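## Task

Scene 2, cell paused. Log: earlier run 9351 threw out C16 but kept its lid in LP4; G16 in N1 was delidded to LP2, C51 in N3 to LP3, C15 in N2 to LP1; the dispenser then failed; auto-recovery put LP2's lid back on N1 and LP3's lid back on N3, then a watchdog stopped it. Seat every plate's own lid on it fully, using only the log to match lids, then press CONTINUE. Plates and the run-9351 lid must stay where they began. If two or more plates in the nests lack lids, press CALL instead and leave everything as found. Pressing RETRY, CONTINUE or SKIP while holding labware, or while any nest plate or its lid is not seated, fails the job. At the end nothing may rely on the robot: release and move clear (the panel housing, CALL, or the needed key may still be touched).

## Robot and tools

Robot: two six-joint arms, left_arm and right_arm, each with a parallel gripper and a wrist fisheye camera (cam_left_wrist, cam_right_wrist, 616x616 images). On the deck are nests (N1..), lid parks (LP1..) in no fixed arrangement, and PANEL with four keys, left to right facing it: RETRY white, CONTINUE green, SKIP yellow, CALL blue. A key is pressed by pushing until it latches. The first three end the job when pressed; after CALL the job ends when you stop acting.

World frame (used by all reported poses): origin on the table top midway between the arms, +x out over the table, +z up, left_arm on the +y side. Arm names do not match image sides. Gripper frame: fingers point along its +z, open and close along its y. end_effector_position is the point between closed pads; fingertips lie about 33 mm past it when closed, about 9 mm when fully open, and move roughly 24 mm outward while closing, so keep clearance above surfaces.

Joint order in every row and every result list, per arm: waist, shoulder, elbow, forearm roll, wrist pitch, wrist roll. Waist and wrist roll have signs flipped relative to the URDF; listed ranges keep URDF signs (so a URDF range -0.5..2.0 reads -2.0..0.5). Ranges: elbow -2.792..2.792 rad, all others -6.283..6.283.

A ROW is always 18 numbers in [-1, 1], covering both arms even if one is idle: left_arm's 6 joint values, then its gripper position, force_limit, speed; then the same 9 for right_arm. Joint values are scaled offsets, not angles: 1.0 equals 1.398 rad for waist and shoulder, 2.097 for elbow, 2.622 for the three wrist joints. Gripper numbers are absolute settings: position +1 fully open (140 mm), about -0.8 pads touching, -1 close until blocked; force_limit -1 about 14 N, 0 about 60 N, +1 about 107 N; speed -1 about 30 mm/s, 0 about 140, +1 about 250. To leave a gripper unchanged, resend its previous three numbers (0 is itself a command).

execute_actions(actions): a list of actions; each action is a table of up to 15 rows, one row per 1/30 s step, 0.5 s per action; a short table repeats its final row. Joint offsets in every row are measured from the angles at the start of that action (for the first action, the last reported angles), not from the previous row. An empty list just returns state and images. Actions asking a joint more than 0.010 rad beyond its range are refused for both arms; a malformed action or a failing first action rejects the whole call.

move(target, speed, blocking): target is one 18-number row; its joint offsets count from the Joint positions in the latest result that shows them. Gripper numbers apply immediately. speed is rad/s of the joint with most to travel, 0.01 to 2 (default 0.5); paths take 0.5 to 10 s and all joints finish together, so the hand traces a curve and ignores obstacles or the other arm. blocking=false returns after 0.5 s; use wait(0) to poll or stop to brake; other motion commands are refused until it ends. Its result adds a move line: ending (done, off_target, moving, held, fault), limits=held or none, and each arm's joint farthest from target.

wait(seconds): 0 to 10, robot holds its last command. stop(): brakes a running move (needs room). zoom_image(camera, region): region [x0, y0, x1, y1] in that camera's pixels, top-left origin, at most 504x504. finished_scene(scene): integer 1 or 2, ends that scene irreversibly and reports success.

Results: per-arm end_effector_position (m) and end_effector_quat_wxyz with velocities, in the world frame (less accurate at long reach); Joint positions, velocities, targets (rad), torques; step readings with HELD marks; object_status: 0 moving, 1 blocked while opening, 2 blocked while closing (a grip), 3 reached target or pads met. position_measured counts run 3 (open) to 230 (closed), not linear. To tighten a held grip, raise force_limit and nudge position (-1 to -0.98). Lines such as joint command not followed, joint sent to its limit, MOTOR HOT, TORQUE FAULT, FORCE FAULT, OVER-TEMPERATURE FAULT report interventions.

Limits: joint targets stay within a lead of measured angles (0.456 rad waist/shoulder, 0.683 elbow, 0.854 wrist joints) and are scaled back if the hand would jump over 70 mm; drive speeds cap at 2.09, 3.14, 3.93 rad/s. Load limits (N m): waist and shoulder 306, elbow 144, wrist joints 40.5, including held weight. Any external force of 144 N or a joint overload freezes that arm for 10 s. Arms are stiff: commanding even slightly past a firm contact, or hitting fast, can fault.

Avoid: dropping or knocking labware off the table, arm-on-arm contact, hard pushes or slams, pressing a go key while gripping or before every plate and lid is seated, and leaving anything supported only by the gripper. Release and retreat before finishing.

Each tool is called by a JSON object that holds its "api" and its "payload".

## Session

{"api": "execute_actions", "payload": {"actions": []}}

Scene clock: 0.00 s.
left_arm: end_effector_position=(+0.4961, +0.4816, +0.3318) position_measured=3 object_status=3 end_effector_quat_wxyz=(+0.099, -0.161, +0.946, -0.263) end_effector_velocity=(+0.001, +0.001, +0.001) end_effector_angular_velocity=(+0.000, -0.001, +0.002) | right_arm: end_effector_position=(+0.7902, +0.1825, +0.3252) position_measured=3 object_status=3 end_effector_quat_wxyz=(-0.055, +0.837, +0.531, -0.120) end_effector_velocity=(-0.000, +0.001, +0.000) end_effector_angular_velocity=(+0.002, -0.001, +0.001)
Joint names: [waist, shoulder, elbow, forearm roll, wrist pitch, wrist roll]
Joint positions: left_arm=[-0.494 -0.288  2.104 -0.59   1.311  1.329] | right_arm=[-0.797  1.089  0.103  0.147  2.182 -1.12 ]
Joint velocities: left_arm=[-0.001 -0.    -0.001 -0.    -0.     0.001] | right_arm=[-0.001 -0.    -0.     0.001 -0.002 -0.   ]
Joint torques (N m, as the joint torque sensors report them, + toward a larger Joint positions number): no reading
Joint targets: left_arm=[-0.494 -0.288 2.104 -0.590 1.311 1.329] | right_arm=[-0.797 1.089 0.103 0.147 2.182 -1.120]
camera_calibration (this result's frames):
cam_left_wrist: T_world_to_cam=[[0.00754524, 0.837231, -0.546798, -0.208432], [0.778955, 0.337959, 0.528216, -0.731515], [0.627034, -0.429917, -0.649615, 0.308187], [0, 0, 0, 1]] pos_world=[0.378147, 0.554223, 0.472631]
cam_right_wrist: T_world_to_cam=[[0.911659, -0.368428, -0.182043, -0.585248], [-0.232575, -0.827778, 0.51058, 0.18877], [-0.338803, -0.423136, -0.840338, 0.810082], [0, 0, 0, 1]] pos_world=[0.851908, 0.283413, 0.47782]

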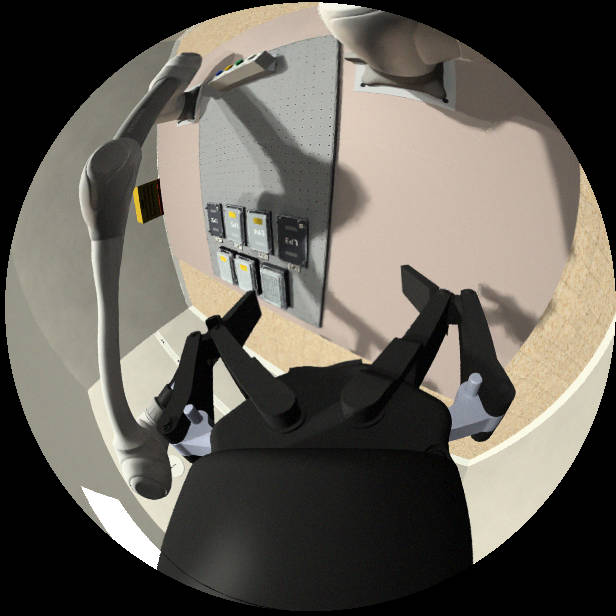

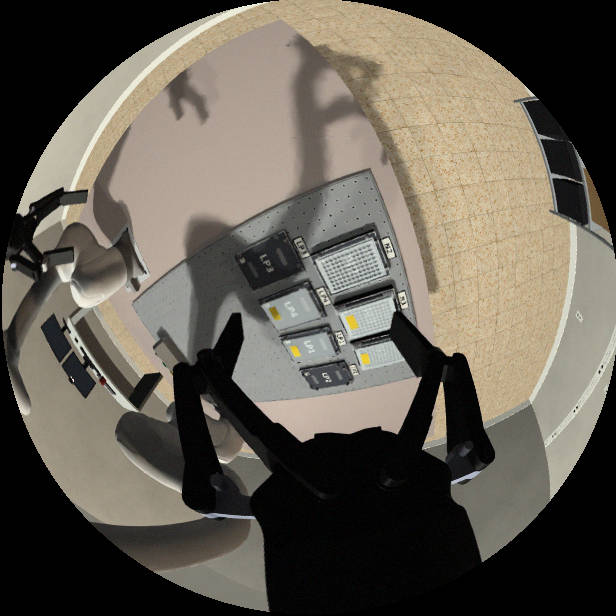

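{"api": "move", "payload": {"target": [-0.2,0,0,0,0,0,1,0,0,0.0639,-0.5097,0.7673,-0.0561,-0.4305,-0.3593,0.45,-0.4,0], "speed": 0.9}}

{"api": "zoom_image", "payload": {"camera": "cam_right_wrist", "region": [130,80,490,400]}}

Scene clock: 2.60 s.
left_arm: end_effector_position=(+0.4725, +0.5934, +0.3318) position_measured=3 object_status=3 end_effector_quat_wxyz=(+0.135, -0.291, +0.914, -0.247) end_effector_velocity=(-0.000, +0.001, +0.000) end_effector_angular_velocity=(+0.000, -0.000, +0.002) | right_arm: end_effector_position=(+0.6223, -0.0614, +0.1197) position_measured=72 object_status=3 end_effector_quat_wxyz=(+0.000, +1.000, +0.015, -0.000) end_effector_velocity=(-0.000, -0.000, -0.000) end_effector_angular_velocity=(-0.002, -0.000, +0.002)
Joint names: [waist, shoulder, elbow, forearm roll, wrist pitch, wrist roll]
Joint positions: left_arm=[-0.774 -0.288  2.104 -0.59   1.311  1.329] | right_arm=[-0.708  0.377  1.712 -0.001  1.053 -2.062]
Joint velocities: left_arm=[-0.002 -0.    -0.     0.    -0.    -0.   ] | right_arm=[-0.001 -0.     0.001 -0.002 -0.    -0.   ]
Joint torques (N m, as the joint torque sensors report them, + toward a larger Joint positions number): left_arm=[ -3.75  -7.59 -41.13   2.16  -0.64  -0.3 ] | right_arm=[  1.13 -75.69 -37.07   3.98   0.42   0.14]
Joint targets: left_arm=[-0.774 -0.288 2.104 -0.590 1.311 1.329] | right_arm=[-0.708 0.377 1.712 -0.001 1.053 -2.062]
move: done; limits=none; left_arm: farthest joint: the waist, 0.000 radians from its target (0.279 radians at the start); right_arm: farthest joint: the waist, 0.000 radians from its target (0.090 radians at the start)
camera_calibration (this result's frames):
cam_left_wrist: T_world_to_cam=[[-0.223807, 0.806798, -0.546798, -0.174548], [0.655433, 0.539811, 0.528216, -0.812344], [0.721331, -0.24017, -0.649615, 0.213942], [0, 0, 0, 1]] pos_world=[0.339049, 0.630719, 0.472631]
cam_right_wrist: T_world_to_cam=[[0.0943104, -0.994354, 0.0486353, -0.116903], [-0.912874, -0.0668844, 0.402725, 0.535695], [-0.397199, -0.0823791, -0.914028, 0.543278], [0, 0, 0, 1]] pos_world=[0.715837, -0.0356583, 0.286519]

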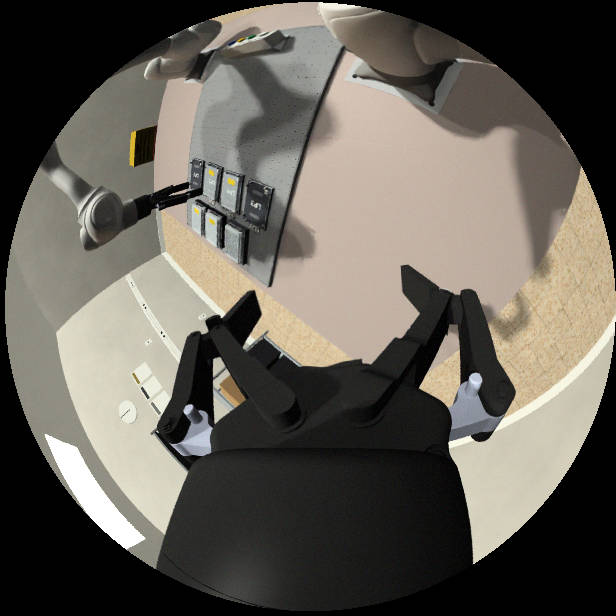

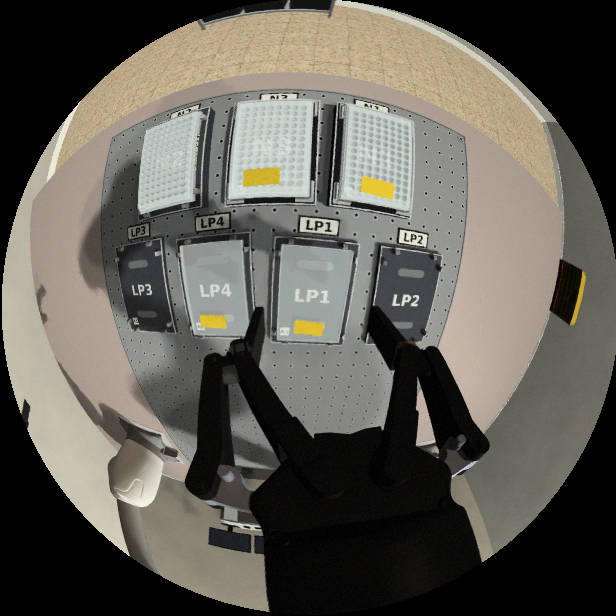

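Region (130, 80, 490, 400) of cam_right_wrist's 616x616 image, scaled by 1.400, with more detail than that image has.

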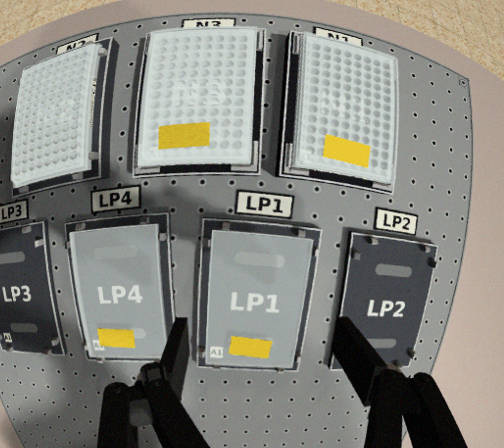

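{"api": "move", "payload": {"target": [0,0,0,0,0,0,1,0,0,-0.0091,0.0271,0.0227,0,-0.0328,-0.0202,0.45,-0.4,0], "speed": 0.15}}

{"api": "zoom_image", "payload": {"camera": "cam_right_wrist", "region": [200,200,440,440]}}

Scene clock: 3.73 s.
left_arm: end_effector_position=(+0.4725, +0.5935, +0.3318) position_measured=3 object_status=3 end_effector_quat_wxyz=(+0.135, -0.291, +0.914, -0.247) end_effector_velocity=(+0.000, +0.000, +0.000) end_effector_angular_velocity=(-0.001, +0.000, +0.001) | right_arm: end_effector_position=(+0.6143, -0.0556, +0.0702) position_measured=72 object_status=3 end_effector_quat_wxyz=(+0.000, +1.000, -0.005, +0.000) end_effector_velocity=(-0.001, +0.000, -0.000) end_effector_angular_velocity=(-0.001, +0.001, +0.003)
Joint names: [waist, shoulder, elbow, forearm roll, wrist pitch, wrist roll]
Joint positions: left_arm=[-0.774 -0.288  2.104 -0.59   1.311  1.329] | right_arm=[-0.721  0.415  1.76  -0.001  0.967 -2.115]
Joint velocities: left_arm=[ 0.     0.    -0.001 -0.     0.     0.002] | right_arm=[-0.002  0.     0.001 -0.001  0.001  0.001]
Joint torques (N m, as the joint torque sensors report them, + toward a larger Joint positions number): left_arm=[ -1.2  -10.15 -42.49   2.33  -0.26  -0.3 ] | right_arm=[ -1.51 -77.15 -35.5    3.42  -0.17   0.19]
Joint targets: left_arm=[-0.774 -0.288 2.104 -0.590 1.311 1.329] | right_arm=[-0.721 0.415 1.760 -0.001 0.967 -2.115]
move: done; limits=none; left_arm: farthest joint: the waist, 0.000 radians from its target (0.000 radians at the start); right_arm: farthest joint: the waist, 0.000 radians from its target (0.013 radians at the start)
camera_calibration (this result's frames):
cam_left_wrist: T_world_to_cam=[[-0.223819, 0.806794, -0.546798, -0.174545], [0.655425, 0.53982, 0.528216, -0.812347], [0.721334, -0.24016, -0.649615, 0.213937], [0, 0, 0, 1]] pos_world=[0.339046, 0.630722, 0.472631]
cam_right_wrist: T_world_to_cam=[[0.0542708, -0.997354, 0.0483788, -0.0835094], [-0.91502, -0.0302777, 0.402271, 0.552084], [-0.399742, -0.0660991, -0.914242, 0.49784], [0, 0, 0, 1]] pos_world=[0.708707, -0.0336658, 0.237099]

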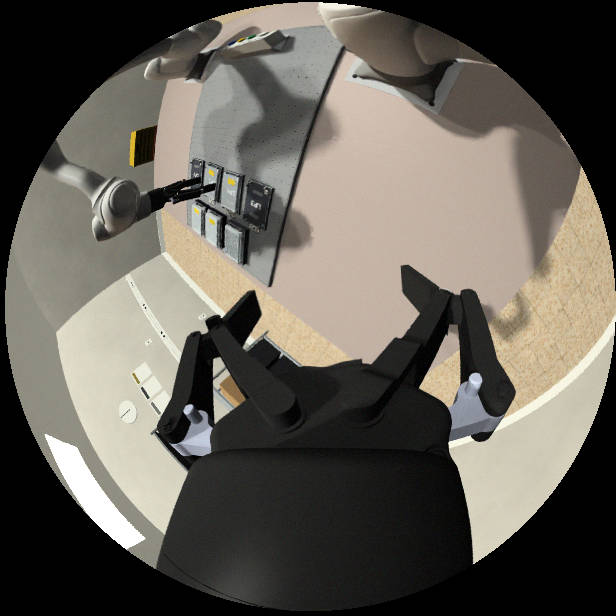

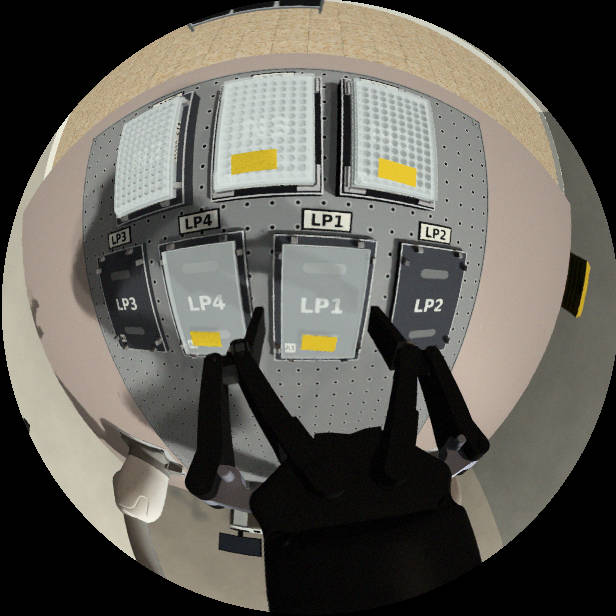

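Region (200, 200, 440, 440) of cam_right_wrist's 616x616 image, scaled by 2.100, with more detail than that image has.

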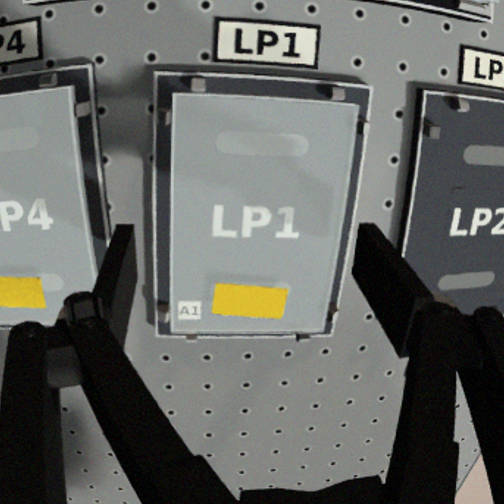

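{"api": "move", "payload": {"target": [0,0,0,0,0,0,1,0,0,0.0048,0.0054,0.0069,0,-0.0084,-0.0146,0.45,-0.4,0], "speed": 0.06}}

{"api": "zoom_image", "payload": {"camera": "cam_right_wrist", "region": [200,200,440,440]}}

Scene clock: 4.97 s.
left_arm: end_effector_position=(+0.4725, +0.5935, +0.3318) position_measured=3 object_status=3 end_effector_quat_wxyz=(+0.135, -0.291, +0.914, -0.247) end_effector_velocity=(+0.000, -0.000, +0.001) end_effector_angular_velocity=(+0.001, -0.001, -0.002) | right_arm: end_effector_position=(+0.6144, -0.0610, +0.0582) position_measured=72 object_status=3 end_effector_quat_wxyz=(+0.000, +1.000, -0.028, +0.000) end_effector_velocity=(+0.000, -0.001, -0.001) end_effector_angular_velocity=(-0.001, +0.000, -0.001)
Joint names: [waist, shoulder, elbow, forearm roll, wrist pitch, wrist roll]
Joint positions: left_arm=[-0.774 -0.288  2.104 -0.59   1.311  1.329] | right_arm=[-0.714  0.422  1.774 -0.001  0.945 -2.154]
Joint velocities: left_arm=[ 0.001 -0.001 -0.001  0.    -0.    -0.001] | right_arm=[ 0.001  0.001  0.    -0.001 -0.    -0.001]
Joint torques (N m, as the joint torque sensors report them, + toward a larger Joint positions number): left_arm=[ -1.12  -9.67 -41.92   2.17  -0.31  -0.09] | right_arm=[  3.64 -76.08 -35.59   3.52   0.29  -0.16]
Joint targets: left_arm=[-0.774 -0.288 2.104 -0.590 1.311 1.329] | right_arm=[-0.714 0.422 1.774 -0.001 0.945 -2.154]
move: done; limits=none; left_arm: farthest joint: the waist, 0.000 radians from its target (0.000 radians at the start); right_arm: farthest joint: the waist, 0.000 radians from its target (0.006 radians at the start)
camera_calibration (this result's frames):
cam_left_wrist: T_world_to_cam=[[-0.223819, 0.806794, -0.546798, -0.174545], [0.655425, 0.53982, 0.528216, -0.812347], [0.721334, -0.24016, -0.649615, 0.213936], [0, 0, 0, 1]] pos_world=[0.339046, 0.630722, 0.472631]
cam_right_wrist: T_world_to_cam=[[0.00940125, -0.998786, 0.0483505, -0.0608467], [-0.915463, 0.0108559, 0.402255, 0.559667], [-0.402291, -0.0480448, -0.91425, 0.489299], [0, 0, 0, 1]] pos_world=[0.709768, -0.0433403, 0.225156]

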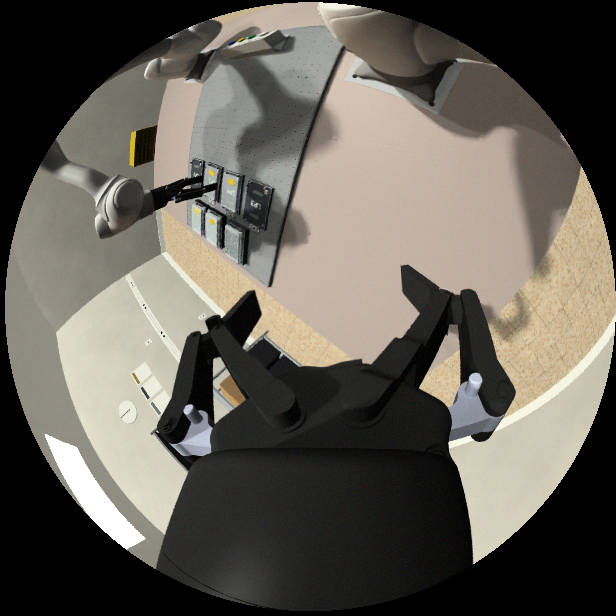

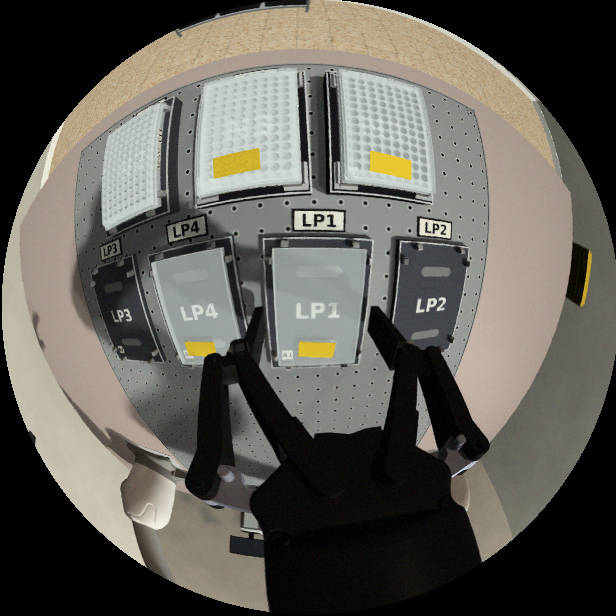

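Region (200, 200, 440, 440) of cam_right_wrist's 616x616 image, scaled by 2.100, with more detail than that image has.

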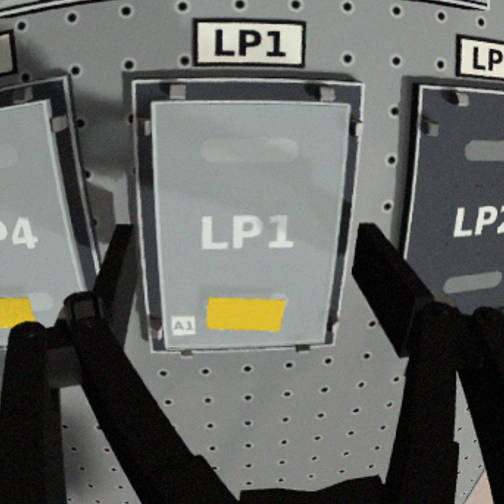

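{"api": "move", "payload": {"target": [0,0,0,0,0,0,1,0,0,0.001,0.0027,0.0014,0,-0.0026,0,0.45,-0.4,-1], "speed": 0.02}}

{"api": "move", "payload": {"target": [0,0,0,0,0,0,1,0,0,0,0,0,0,0,0,-1,-0.4,-1]}}

Scene clock: 5.83 s.
left_arm: end_effector_position=(+0.4725, +0.5935, +0.3318) position_measured=3 object_status=3 end_effector_quat_wxyz=(+0.135, -0.291, +0.914, -0.247) end_effector_velocity=(-0.000, +0.000, +0.000) end_effector_angular_velocity=(-0.000, -0.000, +0.002) | right_arm: end_effector_position=(+0.6149, -0.0619, +0.0543) position_measured=72 object_status=3 end_effector_quat_wxyz=(+0.000, +1.000, -0.029, +0.000) end_effector_velocity=(+0.000, +0.000, +0.000) end_effector_angular_velocity=(-0.000, -0.001, +0.002)
Joint names: [waist, shoulder, elbow, forearm roll, wrist pitch, wrist roll]
Joint positions: left_arm=[-0.774 -0.288  2.104 -0.59   1.311  1.329] | right_arm=[-0.713  0.426  1.777 -0.001  0.938 -2.154]
Joint velocities: left_arm=[-0.001 -0.    -0.    -0.     0.     0.001] | right_arm=[-0.001 -0.     0.    -0.001 -0.001  0.   ]
Joint torques (N m, as the joint torque sensors report them, + toward a larger Joint positions number): left_arm=[ -1.07  -9.24 -41.87   2.28  -0.32  -0.22] | right_arm=[ -3.14 -76.   -33.72   3.7    0.02   0.33]
Joint targets: left_arm=[-0.774 -0.288 2.104 -0.590 1.311 1.329] | right_arm=[-0.713 0.426 1.777 -0.001 0.938 -2.154]
move: done; limits=none; left_arm: farthest joint: the waist, 0.000 radians from its target (0.000 radians at the start); right_arm: farthest joint: the waist, 0.000 radians from its target (0.001 radians at the start)
camera_calibration (this result's frames):
cam_left_wrist: T_world_to_cam=[[-0.223819, 0.806794, -0.546798, -0.174545], [0.655425, 0.53982, 0.528216, -0.812347], [0.721334, -0.24016, -0.649616, 0.213937], [0, 0, 0, 1]] pos_world=[0.339046, 0.630722, 0.47263]
cam_right_wrist: T_world_to_cam=[[0.00798837, -0.998801, 0.0482949, -0.0606328], [-0.915485, 0.0121241, 0.40217, 0.561836], [-0.402274, -0.0474259, -0.91429, 0.485849], [0, 0, 0, 1]] pos_world=[0.710281, -0.04433, 0.221182]

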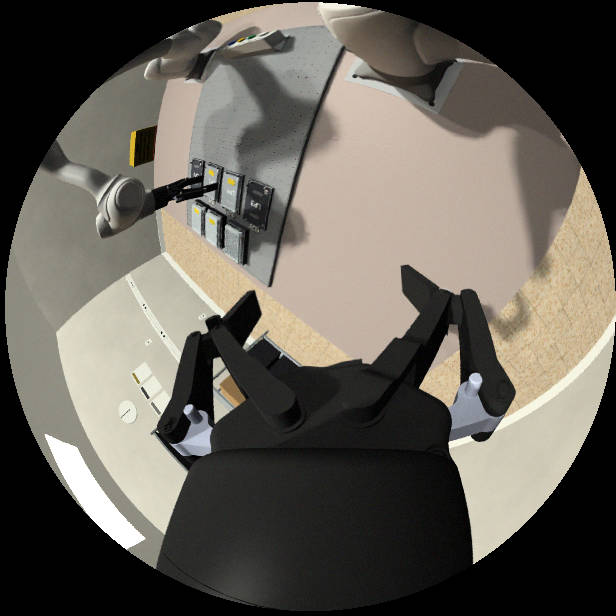

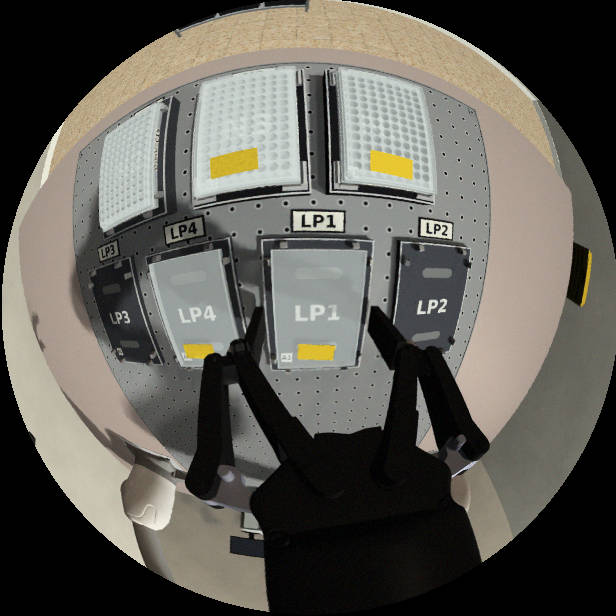

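Scene clock: 6.70 s.
left_arm: end_effector_position=(+0.4725, +0.5935, +0.3318) position_measured=3 object_status=3 end_effector_quat_wxyz=(+0.135, -0.291, +0.914, -0.247) end_effector_velocity=(+0.001, +0.000, +0.001) end_effector_angular_velocity=(+0.002, -0.002, -0.001) | right_arm: end_effector_position=(+0.6149, -0.0619, +0.0543) position_measured=103 object_status=2 end_effector_quat_wxyz=(+0.000, +1.000, -0.029, +0.000) end_effector_velocity=(+0.001, -0.002, -0.000) end_effector_angular_velocity=(-0.001, -0.000, -0.004)
Joint names: [waist, shoulder, elbow, forearm roll, wrist pitch, wrist roll]
Joint positions: left_arm=[-0.774 -0.288  2.104 -0.59   1.311  1.329] | right_arm=[-0.713  0.426  1.777 -0.001  0.938 -2.154]
Joint velocities: left_arm=[ 0.001 -0.    -0.001  0.    -0.001 -0.001] | right_arm=[ 0.002  0.     0.001 -0.001 -0.    -0.002]
Joint torques (N m, as the joint torque sensors report them, + toward a larger Joint positions number): left_arm=[ -0.62  -8.25 -42.28   1.93  -0.19   0.08] | right_arm=[ -1.81 -59.09 -27.37   3.78  -1.85  -0.74]
Joint targets: left_arm=[-0.774 -0.288 2.104 -0.590 1.311 1.329] | right_arm=[-0.713 0.426 1.777 -0.001 0.938 -2.154]
move: done; limits=none; left_arm: farthest joint: the waist, 0.000 radians from its target (0.000 radians at the start); right_arm: farthest joint: the waist, 0.000 radians from its target (0.000 radians at the start)
camera_calibration (this result's frames):
cam_left_wrist: T_world_to_cam=[[-0.223819, 0.806795, -0.546798, -0.174545], [0.655425, 0.53982, 0.528216, -0.812347], [0.721334, -0.24016, -0.649615, 0.213936], [0, 0, 0, 1]] pos_world=[0.339046, 0.630722, 0.472631]
cam_right_wrist: T_world_to_cam=[[0.00798464, -0.998803, 0.0482643, -0.0606284], [-0.915506, 0.0121126, 0.402121, 0.561841], [-0.402224, -0.0473971, -0.914313, 0.485861], [0, 0, 0, 1]] pos_world=[0.710278, -0.0443328, 0.221227]

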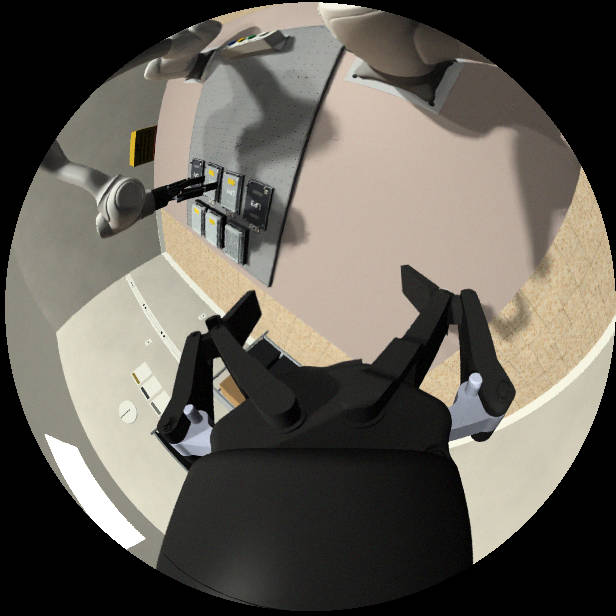

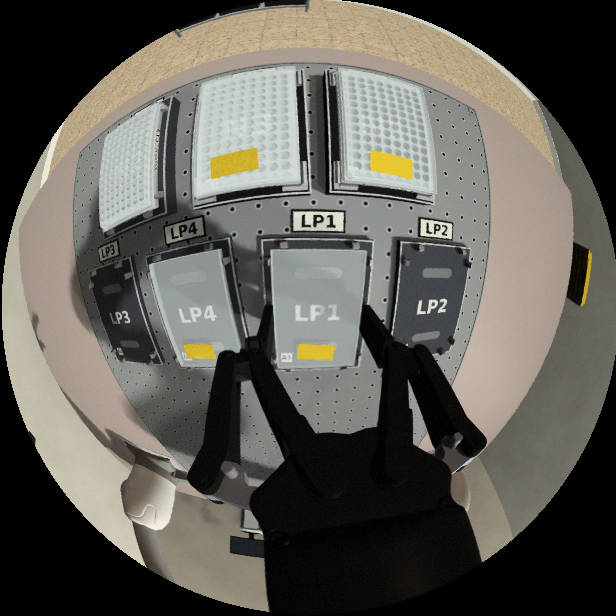

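{"api": "move", "payload": {"target": [0,0,0,0,0,0,1,0,0,0,-0.0014,-0.0007,0,0.0013,0,-0.98,-0.3,-1], "speed": 0.01}}

{"api": "move", "payload": {"target": [0,0,0,0,0,0,1,0,0,0,-0.0365,-0.02,0,0.0355,0,-0.98,-0.3,-1], "speed": 0.08}}

Scene clock: 7.73 s.
left_arm: end_effector_position=(+0.4725, +0.5935, +0.3318) position_measured=3 object_status=3 end_effector_quat_wxyz=(+0.135, -0.291, +0.914, -0.247) end_effector_velocity=(+0.000, -0.000, +0.001) end_effector_angular_velocity=(+0.002, -0.001, -0.003) | right_arm: end_effector_position=(+0.6149, -0.0619, +0.0563) position_measured=104 object_status=2 end_effector_quat_wxyz=(+0.000, +1.000, -0.029, +0.000) end_effector_velocity=(-0.000, +0.000, +0.000) end_effector_angular_velocity=(+0.001, +0.000, -0.001)
Joint names: [waist, shoulder, elbow, forearm roll, wrist pitch, wrist roll]
Joint positions: left_arm=[-0.774 -0.288  2.104 -0.59   1.311  1.329] | right_arm=[-0.713  0.424  1.776 -0.001  0.942 -2.154]
Joint velocities: left_arm=[ 0.001 -0.001 -0.     0.     0.    -0.002] | right_arm=[-0.     0.    -0.     0.001 -0.    -0.   ]
Joint torques (N m, as the joint torque sensors report them, + toward a larger Joint positions number): left_arm=[ -2.1   -7.44 -42.48   2.01  -0.25  -0.52] | right_arm=[  0.4  -74.4  -34.78   3.62  -0.16  -0.11]
Joint targets: left_arm=[-0.774 -0.288 2.104 -0.590 1.311 1.329] | right_arm=[-0.713 0.424 1.775 -0.001 0.942 -2.154]
move: done; limits=none; left_arm: farthest joint: the waist, 0.000 radians from its target (0.000 radians at the start); right_arm: farthest joint: the waist, 0.000 radians from its target (0.000 radians at the start)
camera_calibration (this result's frames):
cam_left_wrist: T_world_to_cam=[[-0.223819, 0.806794, -0.546798, -0.174545], [0.655425, 0.53982, 0.528216, -0.812347], [0.721334, -0.24016, -0.649615, 0.213936], [0, 0, 0, 1]] pos_world=[0.339046, 0.630722, 0.472631]
cam_right_wrist: T_world_to_cam=[[0.00798513, -0.998801, 0.0482912, -0.0607252], [-0.915488, 0.0121251, 0.402162, 0.561027], [-0.402266, -0.0474213, -0.914294, 0.487714], [0, 0, 0, 1]] pos_world=[0.710289, -0.0443269, 0.223222]

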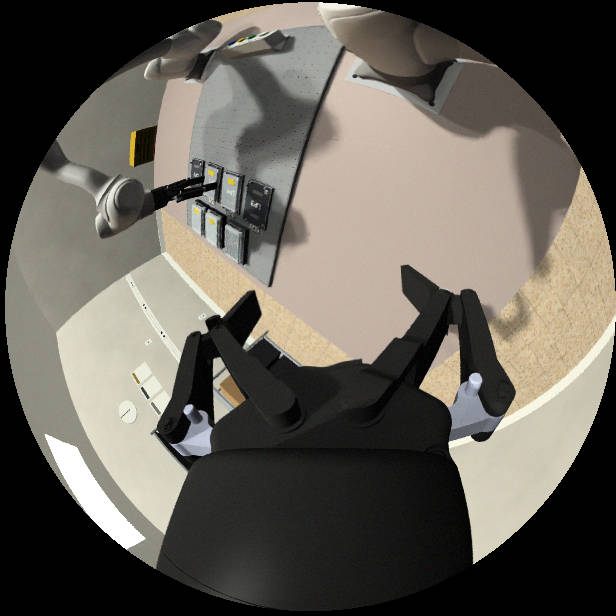

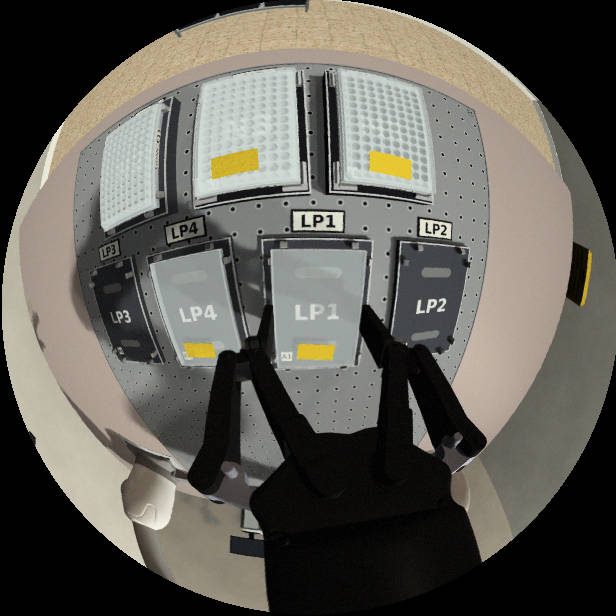

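Scene clock: 9.20 s.
left_arm: end_effector_position=(+0.4725, +0.5935, +0.3318) position_measured=3 object_status=3 end_effector_quat_wxyz=(+0.135, -0.291, +0.914, -0.247) end_effector_velocity=(+0.000, +0.000, +0.000) end_effector_angular_velocity=(+0.001, -0.001, -0.001) | right_arm: end_effector_position=(+0.6144, -0.0622, +0.1119) position_measured=104 object_status=2 end_effector_quat_wxyz=(+0.000, +1.000, -0.029, +0.000) end_effector_velocity=(+0.001, +0.000, +0.001) end_effector_angular_velocity=(+0.002, -0.002, +0.001)
Joint names: [waist, shoulder, elbow, forearm roll, wrist pitch, wrist roll]
Joint positions: left_arm=[-0.774 -0.288  2.104 -0.59   1.311  1.329] | right_arm=[-0.713  0.373  1.734 -0.001  1.035 -2.154]
Joint velocities: left_arm=[-0.     0.    -0.    -0.    -0.    -0.001] | right_arm=[ 0.001 -0.001 -0.001  0.    -0.001  0.002]
Joint torques (N m, as the joint torque sensors report them, + toward a larger Joint positions number): left_arm=[ -4.24  -7.97 -41.62   2.08  -0.26  -0.33] | right_arm=[  0.8  -76.18 -36.79   3.95   0.38  -0.11]
Joint targets: left_arm=[-0.774 -0.288 2.104 -0.590 1.311 1.329] | right_arm=[-0.713 0.373 1.734 -0.001 1.035 -2.154]
move: done; limits=none; left_arm: farthest joint: the waist, 0.000 radians from its target (0.000 radians at the start); right_arm: farthest joint: the waist, 0.000 radians from its target (0.000 radians at the start)
camera_calibration (this result's frames):
cam_left_wrist: T_world_to_cam=[[-0.223819, 0.806794, -0.546798, -0.174545], [0.655425, 0.53982, 0.528216, -0.812347], [0.721334, -0.24016, -0.649615, 0.213937], [0, 0, 0, 1]] pos_world=[0.339046, 0.630722, 0.47263]
cam_right_wrist: T_world_to_cam=[[0.00794624, -0.998798, 0.048375, -0.0637133], [-0.915452, 0.0121988, 0.402243, 0.538141], [-0.40235, -0.0474813, -0.914254, 0.538391], [0, 0, 0, 1]] pos_world=[0.70977, -0.0446378, 0.278845]

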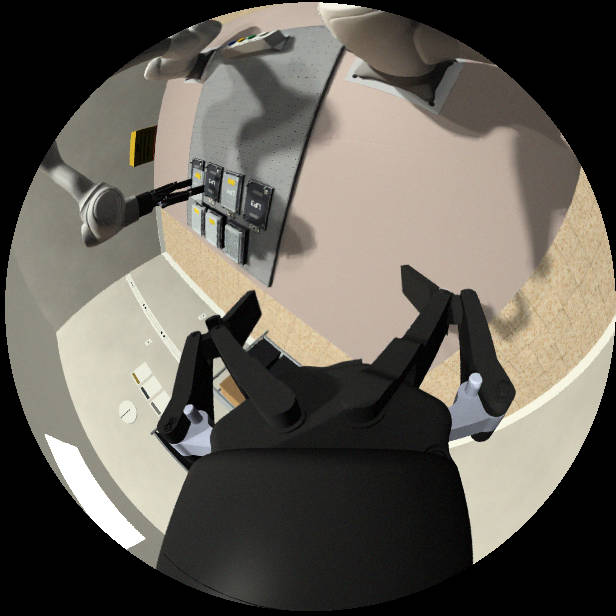

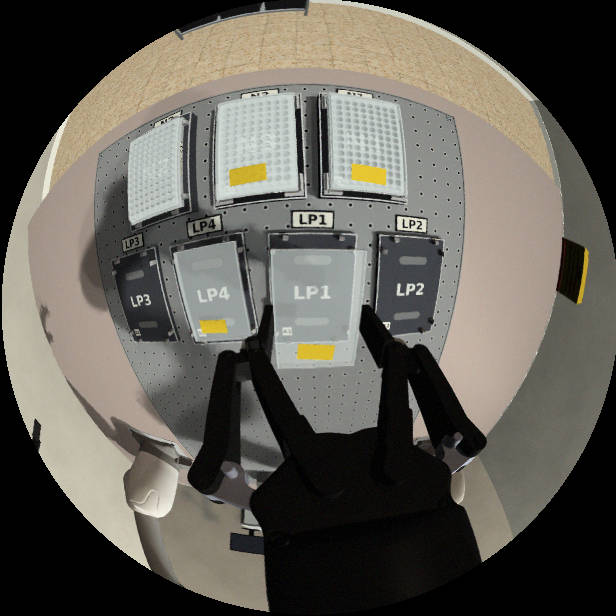

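{"api": "move", "payload": {"target": [0,0,0,0,0,0,1,0,0,-0.0496,0.2842,-0.3112,0,0.0972,-0.0265,-0.98,-0.3,-1], "speed": 0.35}}

{"api": "zoom_image", "payload": {"camera": "cam_right_wrist", "region": [220,200,420,400]}}

Scene clock: 11.63 s.
left_arm: end_effector_position=(+0.4725, +0.5935, +0.3318) position_measured=3 object_status=3 end_effector_quat_wxyz=(+0.135, -0.291, +0.914, -0.247) end_effector_velocity=(+0.000, -0.001, -0.000) end_effector_angular_velocity=(+0.000, -0.000, -0.002) | right_arm: end_effector_position=(+0.8038, +0.1251, +0.1102) position_measured=104 object_status=2 end_effector_quat_wxyz=(-0.000, +1.000, -0.029, +0.000) end_effector_velocity=(+0.001, +0.000, -0.001) end_effector_angular_velocity=(+0.000, -0.001, +0.000)
Joint names: [waist, shoulder, elbow, forearm roll, wrist pitch, wrist roll]
Joint positions: left_arm=[-0.774 -0.288  2.104 -0.59   1.311  1.329] | right_arm=[-0.782  0.77   1.081 -0.001  1.29  -2.223]
Joint velocities: left_arm=[ 0.002 -0.001  0.001 -0.    -0.     0.   ] | right_arm=[ 0.     0.001 -0.    -0.    -0.001  0.001]
Joint torques (N m, as the joint torque sensors report them, + toward a larger Joint positions number): left_arm=[ -0.02  -9.37 -42.04   1.98  -0.57  -0.16] | right_arm=[   2.41 -115.3   -39.61    4.85    0.33    0.07]
Joint targets: left_arm=[-0.774 -0.288 2.104 -0.590 1.311 1.329] | right_arm=[-0.782 0.770 1.081 -0.001 1.290 -2.223]
move: done; limits=none; left_arm: farthest joint: the waist, 0.000 radians from its target (0.000 radians at the start); right_arm: farthest joint: the waist, 0.001 radians from its target (0.070 radians at the start)
camera_calibration (this result's frames):
cam_left_wrist: T_world_to_cam=[[-0.223819, 0.806794, -0.546798, -0.174545], [0.655425, 0.53982, 0.528216, -0.812347], [0.721334, -0.24016, -0.649616, 0.213937], [0, 0, 0, 1]] pos_world=[0.339046, 0.630722, 0.47263]
cam_right_wrist: T_world_to_cam=[[0.00766752, -0.998813, 0.0481022, 0.122178], [-0.915642, 0.0123217, 0.401806, 0.710105], [-0.401922, -0.0471252, -0.914461, 0.621513], [0, 0, 0, 1]] pos_world=[0.899065, 0.142572, 0.277148]

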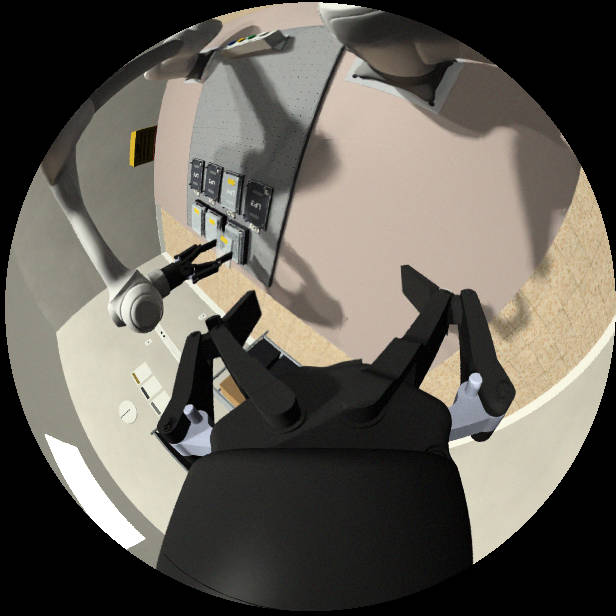

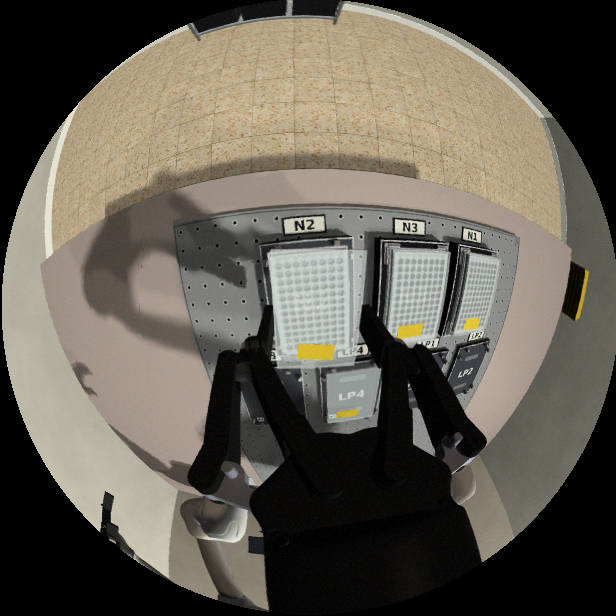

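Region (220, 200, 420, 400) of cam_right_wrist's 616x616 image, scaled by 2.520, with more detail than that image has.

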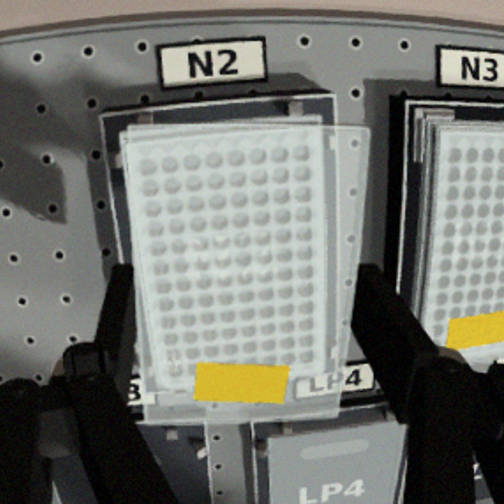

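{"api": "move", "payload": {"target": [0,0,0,0,0,0,1,0,0,-0.004,0.0029,0.0143,0,-0.013,0.0284,-0.98,-0.3,-1], "speed": 0.08}}

{"api": "zoom_image", "payload": {"camera": "cam_right_wrist", "region": [240,220,400,380]}}

Scene clock: 13.10 s.
left_arm: end_effector_position=(+0.4725, +0.5935, +0.3318) position_measured=3 object_status=3 end_effector_quat_wxyz=(+0.135, -0.291, +0.914, -0.247) end_effector_velocity=(+0.000, -0.001, +0.000) end_effector_angular_velocity=(-0.000, +0.000, -0.001) | right_arm: end_effector_position=(+0.7975, +0.1274, +0.0903) position_measured=104 object_status=2 end_effector_quat_wxyz=(-0.000, +1.000, +0.011, +0.000) end_effector_velocity=(-0.001, +0.001, -0.000) end_effector_angular_velocity=(-0.000, +0.002, +0.001)
Joint names: [waist, shoulder, elbow, forearm roll, wrist pitch, wrist roll]
Joint positions: left_arm=[-0.774 -0.288  2.104 -0.59   1.311  1.329] | right_arm=[-0.787  0.774  1.111 -0.001  1.255 -2.149]
Joint velocities: left_arm=[ 0.001 -0.     0.     0.     0.     0.001] | right_arm=[-0.001 -0.     0.     0.001  0.002  0.   ]
Joint torques (N m, as the joint torque sensors report them, + toward a larger Joint positions number): left_arm=[ -2.09 -11.65 -42.65   2.07  -0.42  -0.49] | right_arm=[   0.24 -112.29  -41.42    4.46    0.04    0.04]
Joint targets: left_arm=[-0.774 -0.288 2.104 -0.590 1.311 1.329] | right_arm=[-0.787 0.774 1.111 -0.001 1.255 -2.149]
move: done; limits=none; left_arm: farthest joint: the waist, 0.000 radians from its target (0.000 radians at the start); right_arm: farthest joint: the waist, 0.000 radians from its target (0.006 radians at the start)
camera_calibration (this result's frames):
cam_left_wrist: T_world_to_cam=[[-0.223819, 0.806794, -0.546798, -0.174545], [0.655425, 0.53982, 0.528216, -0.812347], [0.721334, -0.24016, -0.649615, 0.213937], [0, 0, 0, 1]] pos_world=[0.339046, 0.630722, 0.472631]
cam_right_wrist: T_world_to_cam=[[0.0874911, -0.995001, 0.0481419, 0.0612834], [-0.913712, -0.0609041, 0.401772, 0.720098], [-0.396831, -0.0791393, -0.914474, 0.600877], [0, 0, 0, 1]] pos_world=[0.891048, 0.152387, 0.257221]

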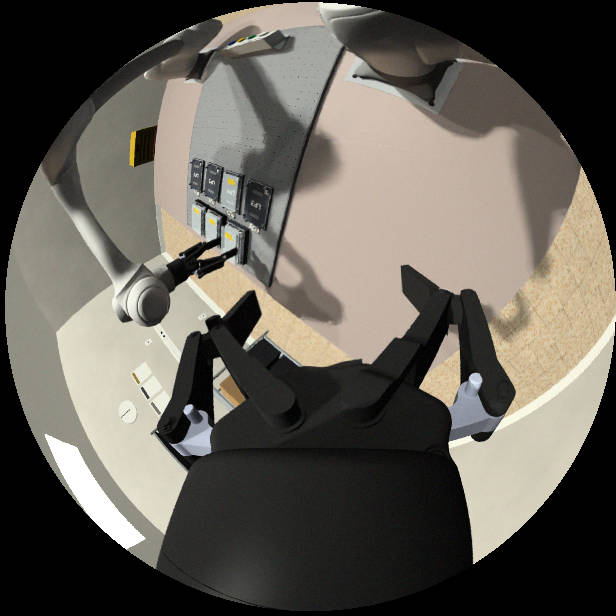

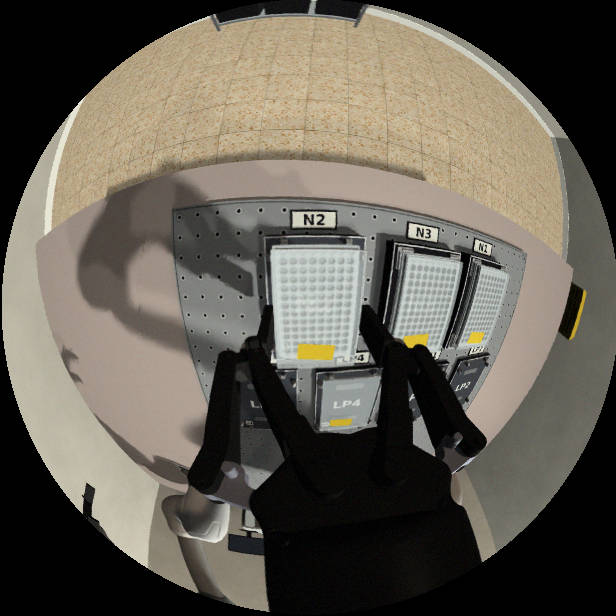

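Region (240, 220, 400, 380) of cam_right_wrist's 616x616 image, scaled by 3.150, with more detail than that image has.

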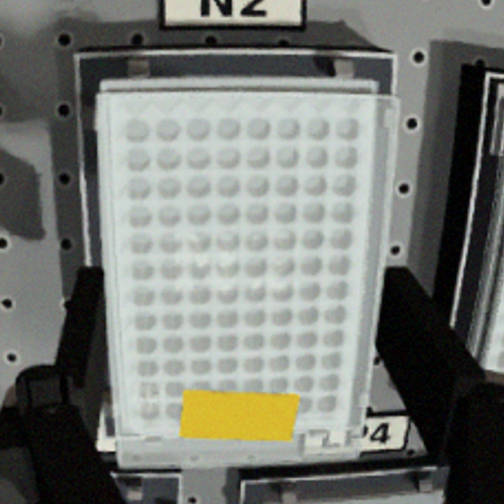

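{"api": "move", "payload": {"target": [0,0,0,0,0,0,1,0,0,0,0.0043,0.0011,0,-0.0032,0.004,-0.98,-0.3,-1], "speed": 0.02}}

{"api": "zoom_image", "payload": {"camera": "cam_right_wrist", "region": [240,220,400,380]}}

Scene clock: 13.97 s.
left_arm: end_effector_position=(+0.4725, +0.5935, +0.3318) position_measured=3 object_status=3 end_effector_quat_wxyz=(+0.135, -0.291, +0.914, -0.247) end_effector_velocity=(-0.000, -0.000, +0.000) end_effector_angular_velocity=(-0.001, +0.000, +0.002) | right_arm: end_effector_position=(+0.7985, +0.1281, +0.0832) position_measured=104 object_status=2 end_effector_quat_wxyz=(-0.000, +1.000, +0.017, +0.001) end_effector_velocity=(-0.000, +0.000, +0.001) end_effector_angular_velocity=(+0.000, -0.002, -0.000)
Joint names: [waist, shoulder, elbow, forearm roll, wrist pitch, wrist roll]
Joint positions: left_arm=[-0.774 -0.288  2.104 -0.59   1.311  1.329] | right_arm=[-0.787  0.78   1.113 -0.001  1.247 -2.138]
Joint velocities: left_arm=[-0.001 -0.001  0.    -0.001  0.     0.002] | right_arm=[-0.001 -0.001  0.    -0.001 -0.001 -0.002]
Joint torques (N m, as the joint torque sensors report them, + toward a larger Joint positions number): left_arm=[ -4.02 -11.15 -41.96   2.06  -0.45  -0.27] | right_arm=[   1.6  -110.44  -39.73    4.16    0.31    0.07]
Joint targets: left_arm=[-0.774 -0.288 2.104 -0.590 1.311 1.329] | right_arm=[-0.787 0.780 1.113 -0.001 1.247 -2.138]
move: done; limits=none; left_arm: farthest joint: the waist, 0.000 radians from its target (0.000 radians at the start); right_arm: farthest joint: the waist, 0.000 radians from its target (0.000 radians at the start)
camera_calibration (this result's frames):
cam_left_wrist: T_world_to_cam=[[-0.22382, 0.806794, -0.546798, -0.174545], [0.655425, 0.53982, 0.528216, -0.812347], [0.721334, -0.24016, -0.649615, 0.213936], [0, 0, 0, 1]] pos_world=[0.339046, 0.630722, 0.472631]
cam_right_wrist: T_world_to_cam=[[0.0978986, -0.994033, 0.0481134, 0.0537922], [-0.91305, -0.0704793, 0.401711, 0.724577], [-0.395923, -0.0832569, -0.914502, 0.594728], [0, 0, 0, 1]] pos_world=[0.891776, 0.154054, 0.250221]

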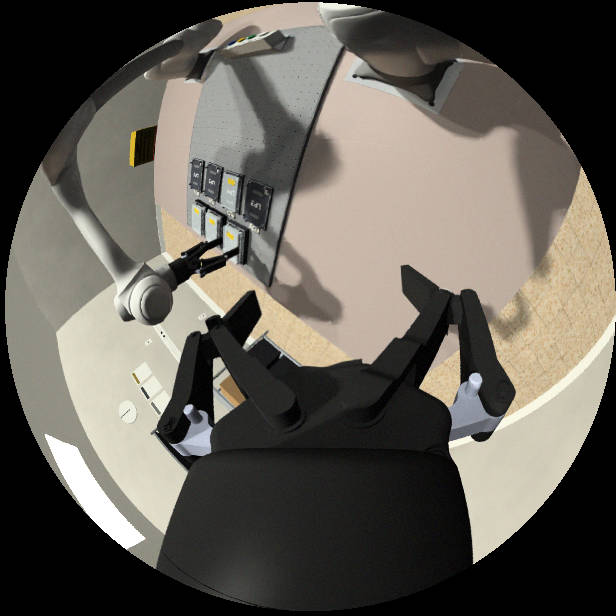

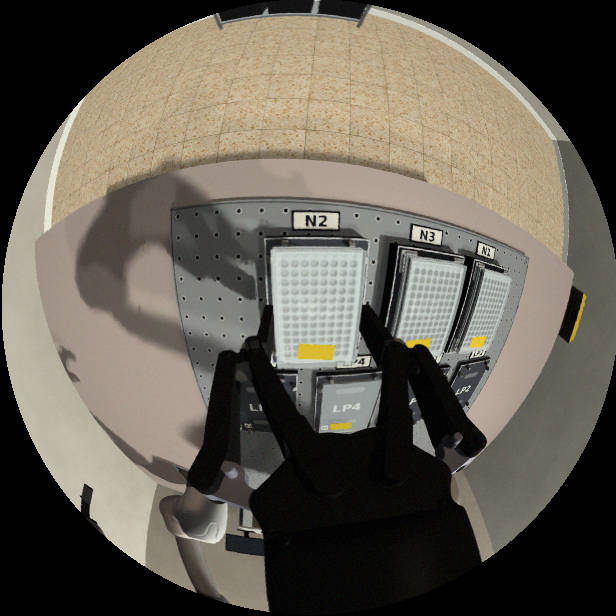

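Region (240, 220, 400, 380) of cam_right_wrist's 616x616 image, scaled by 3.150, with more detail than that image has.

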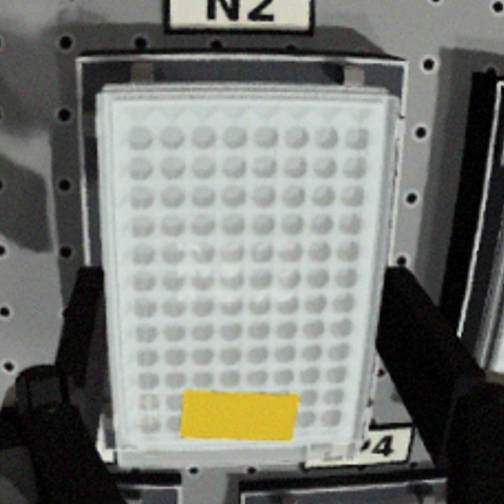

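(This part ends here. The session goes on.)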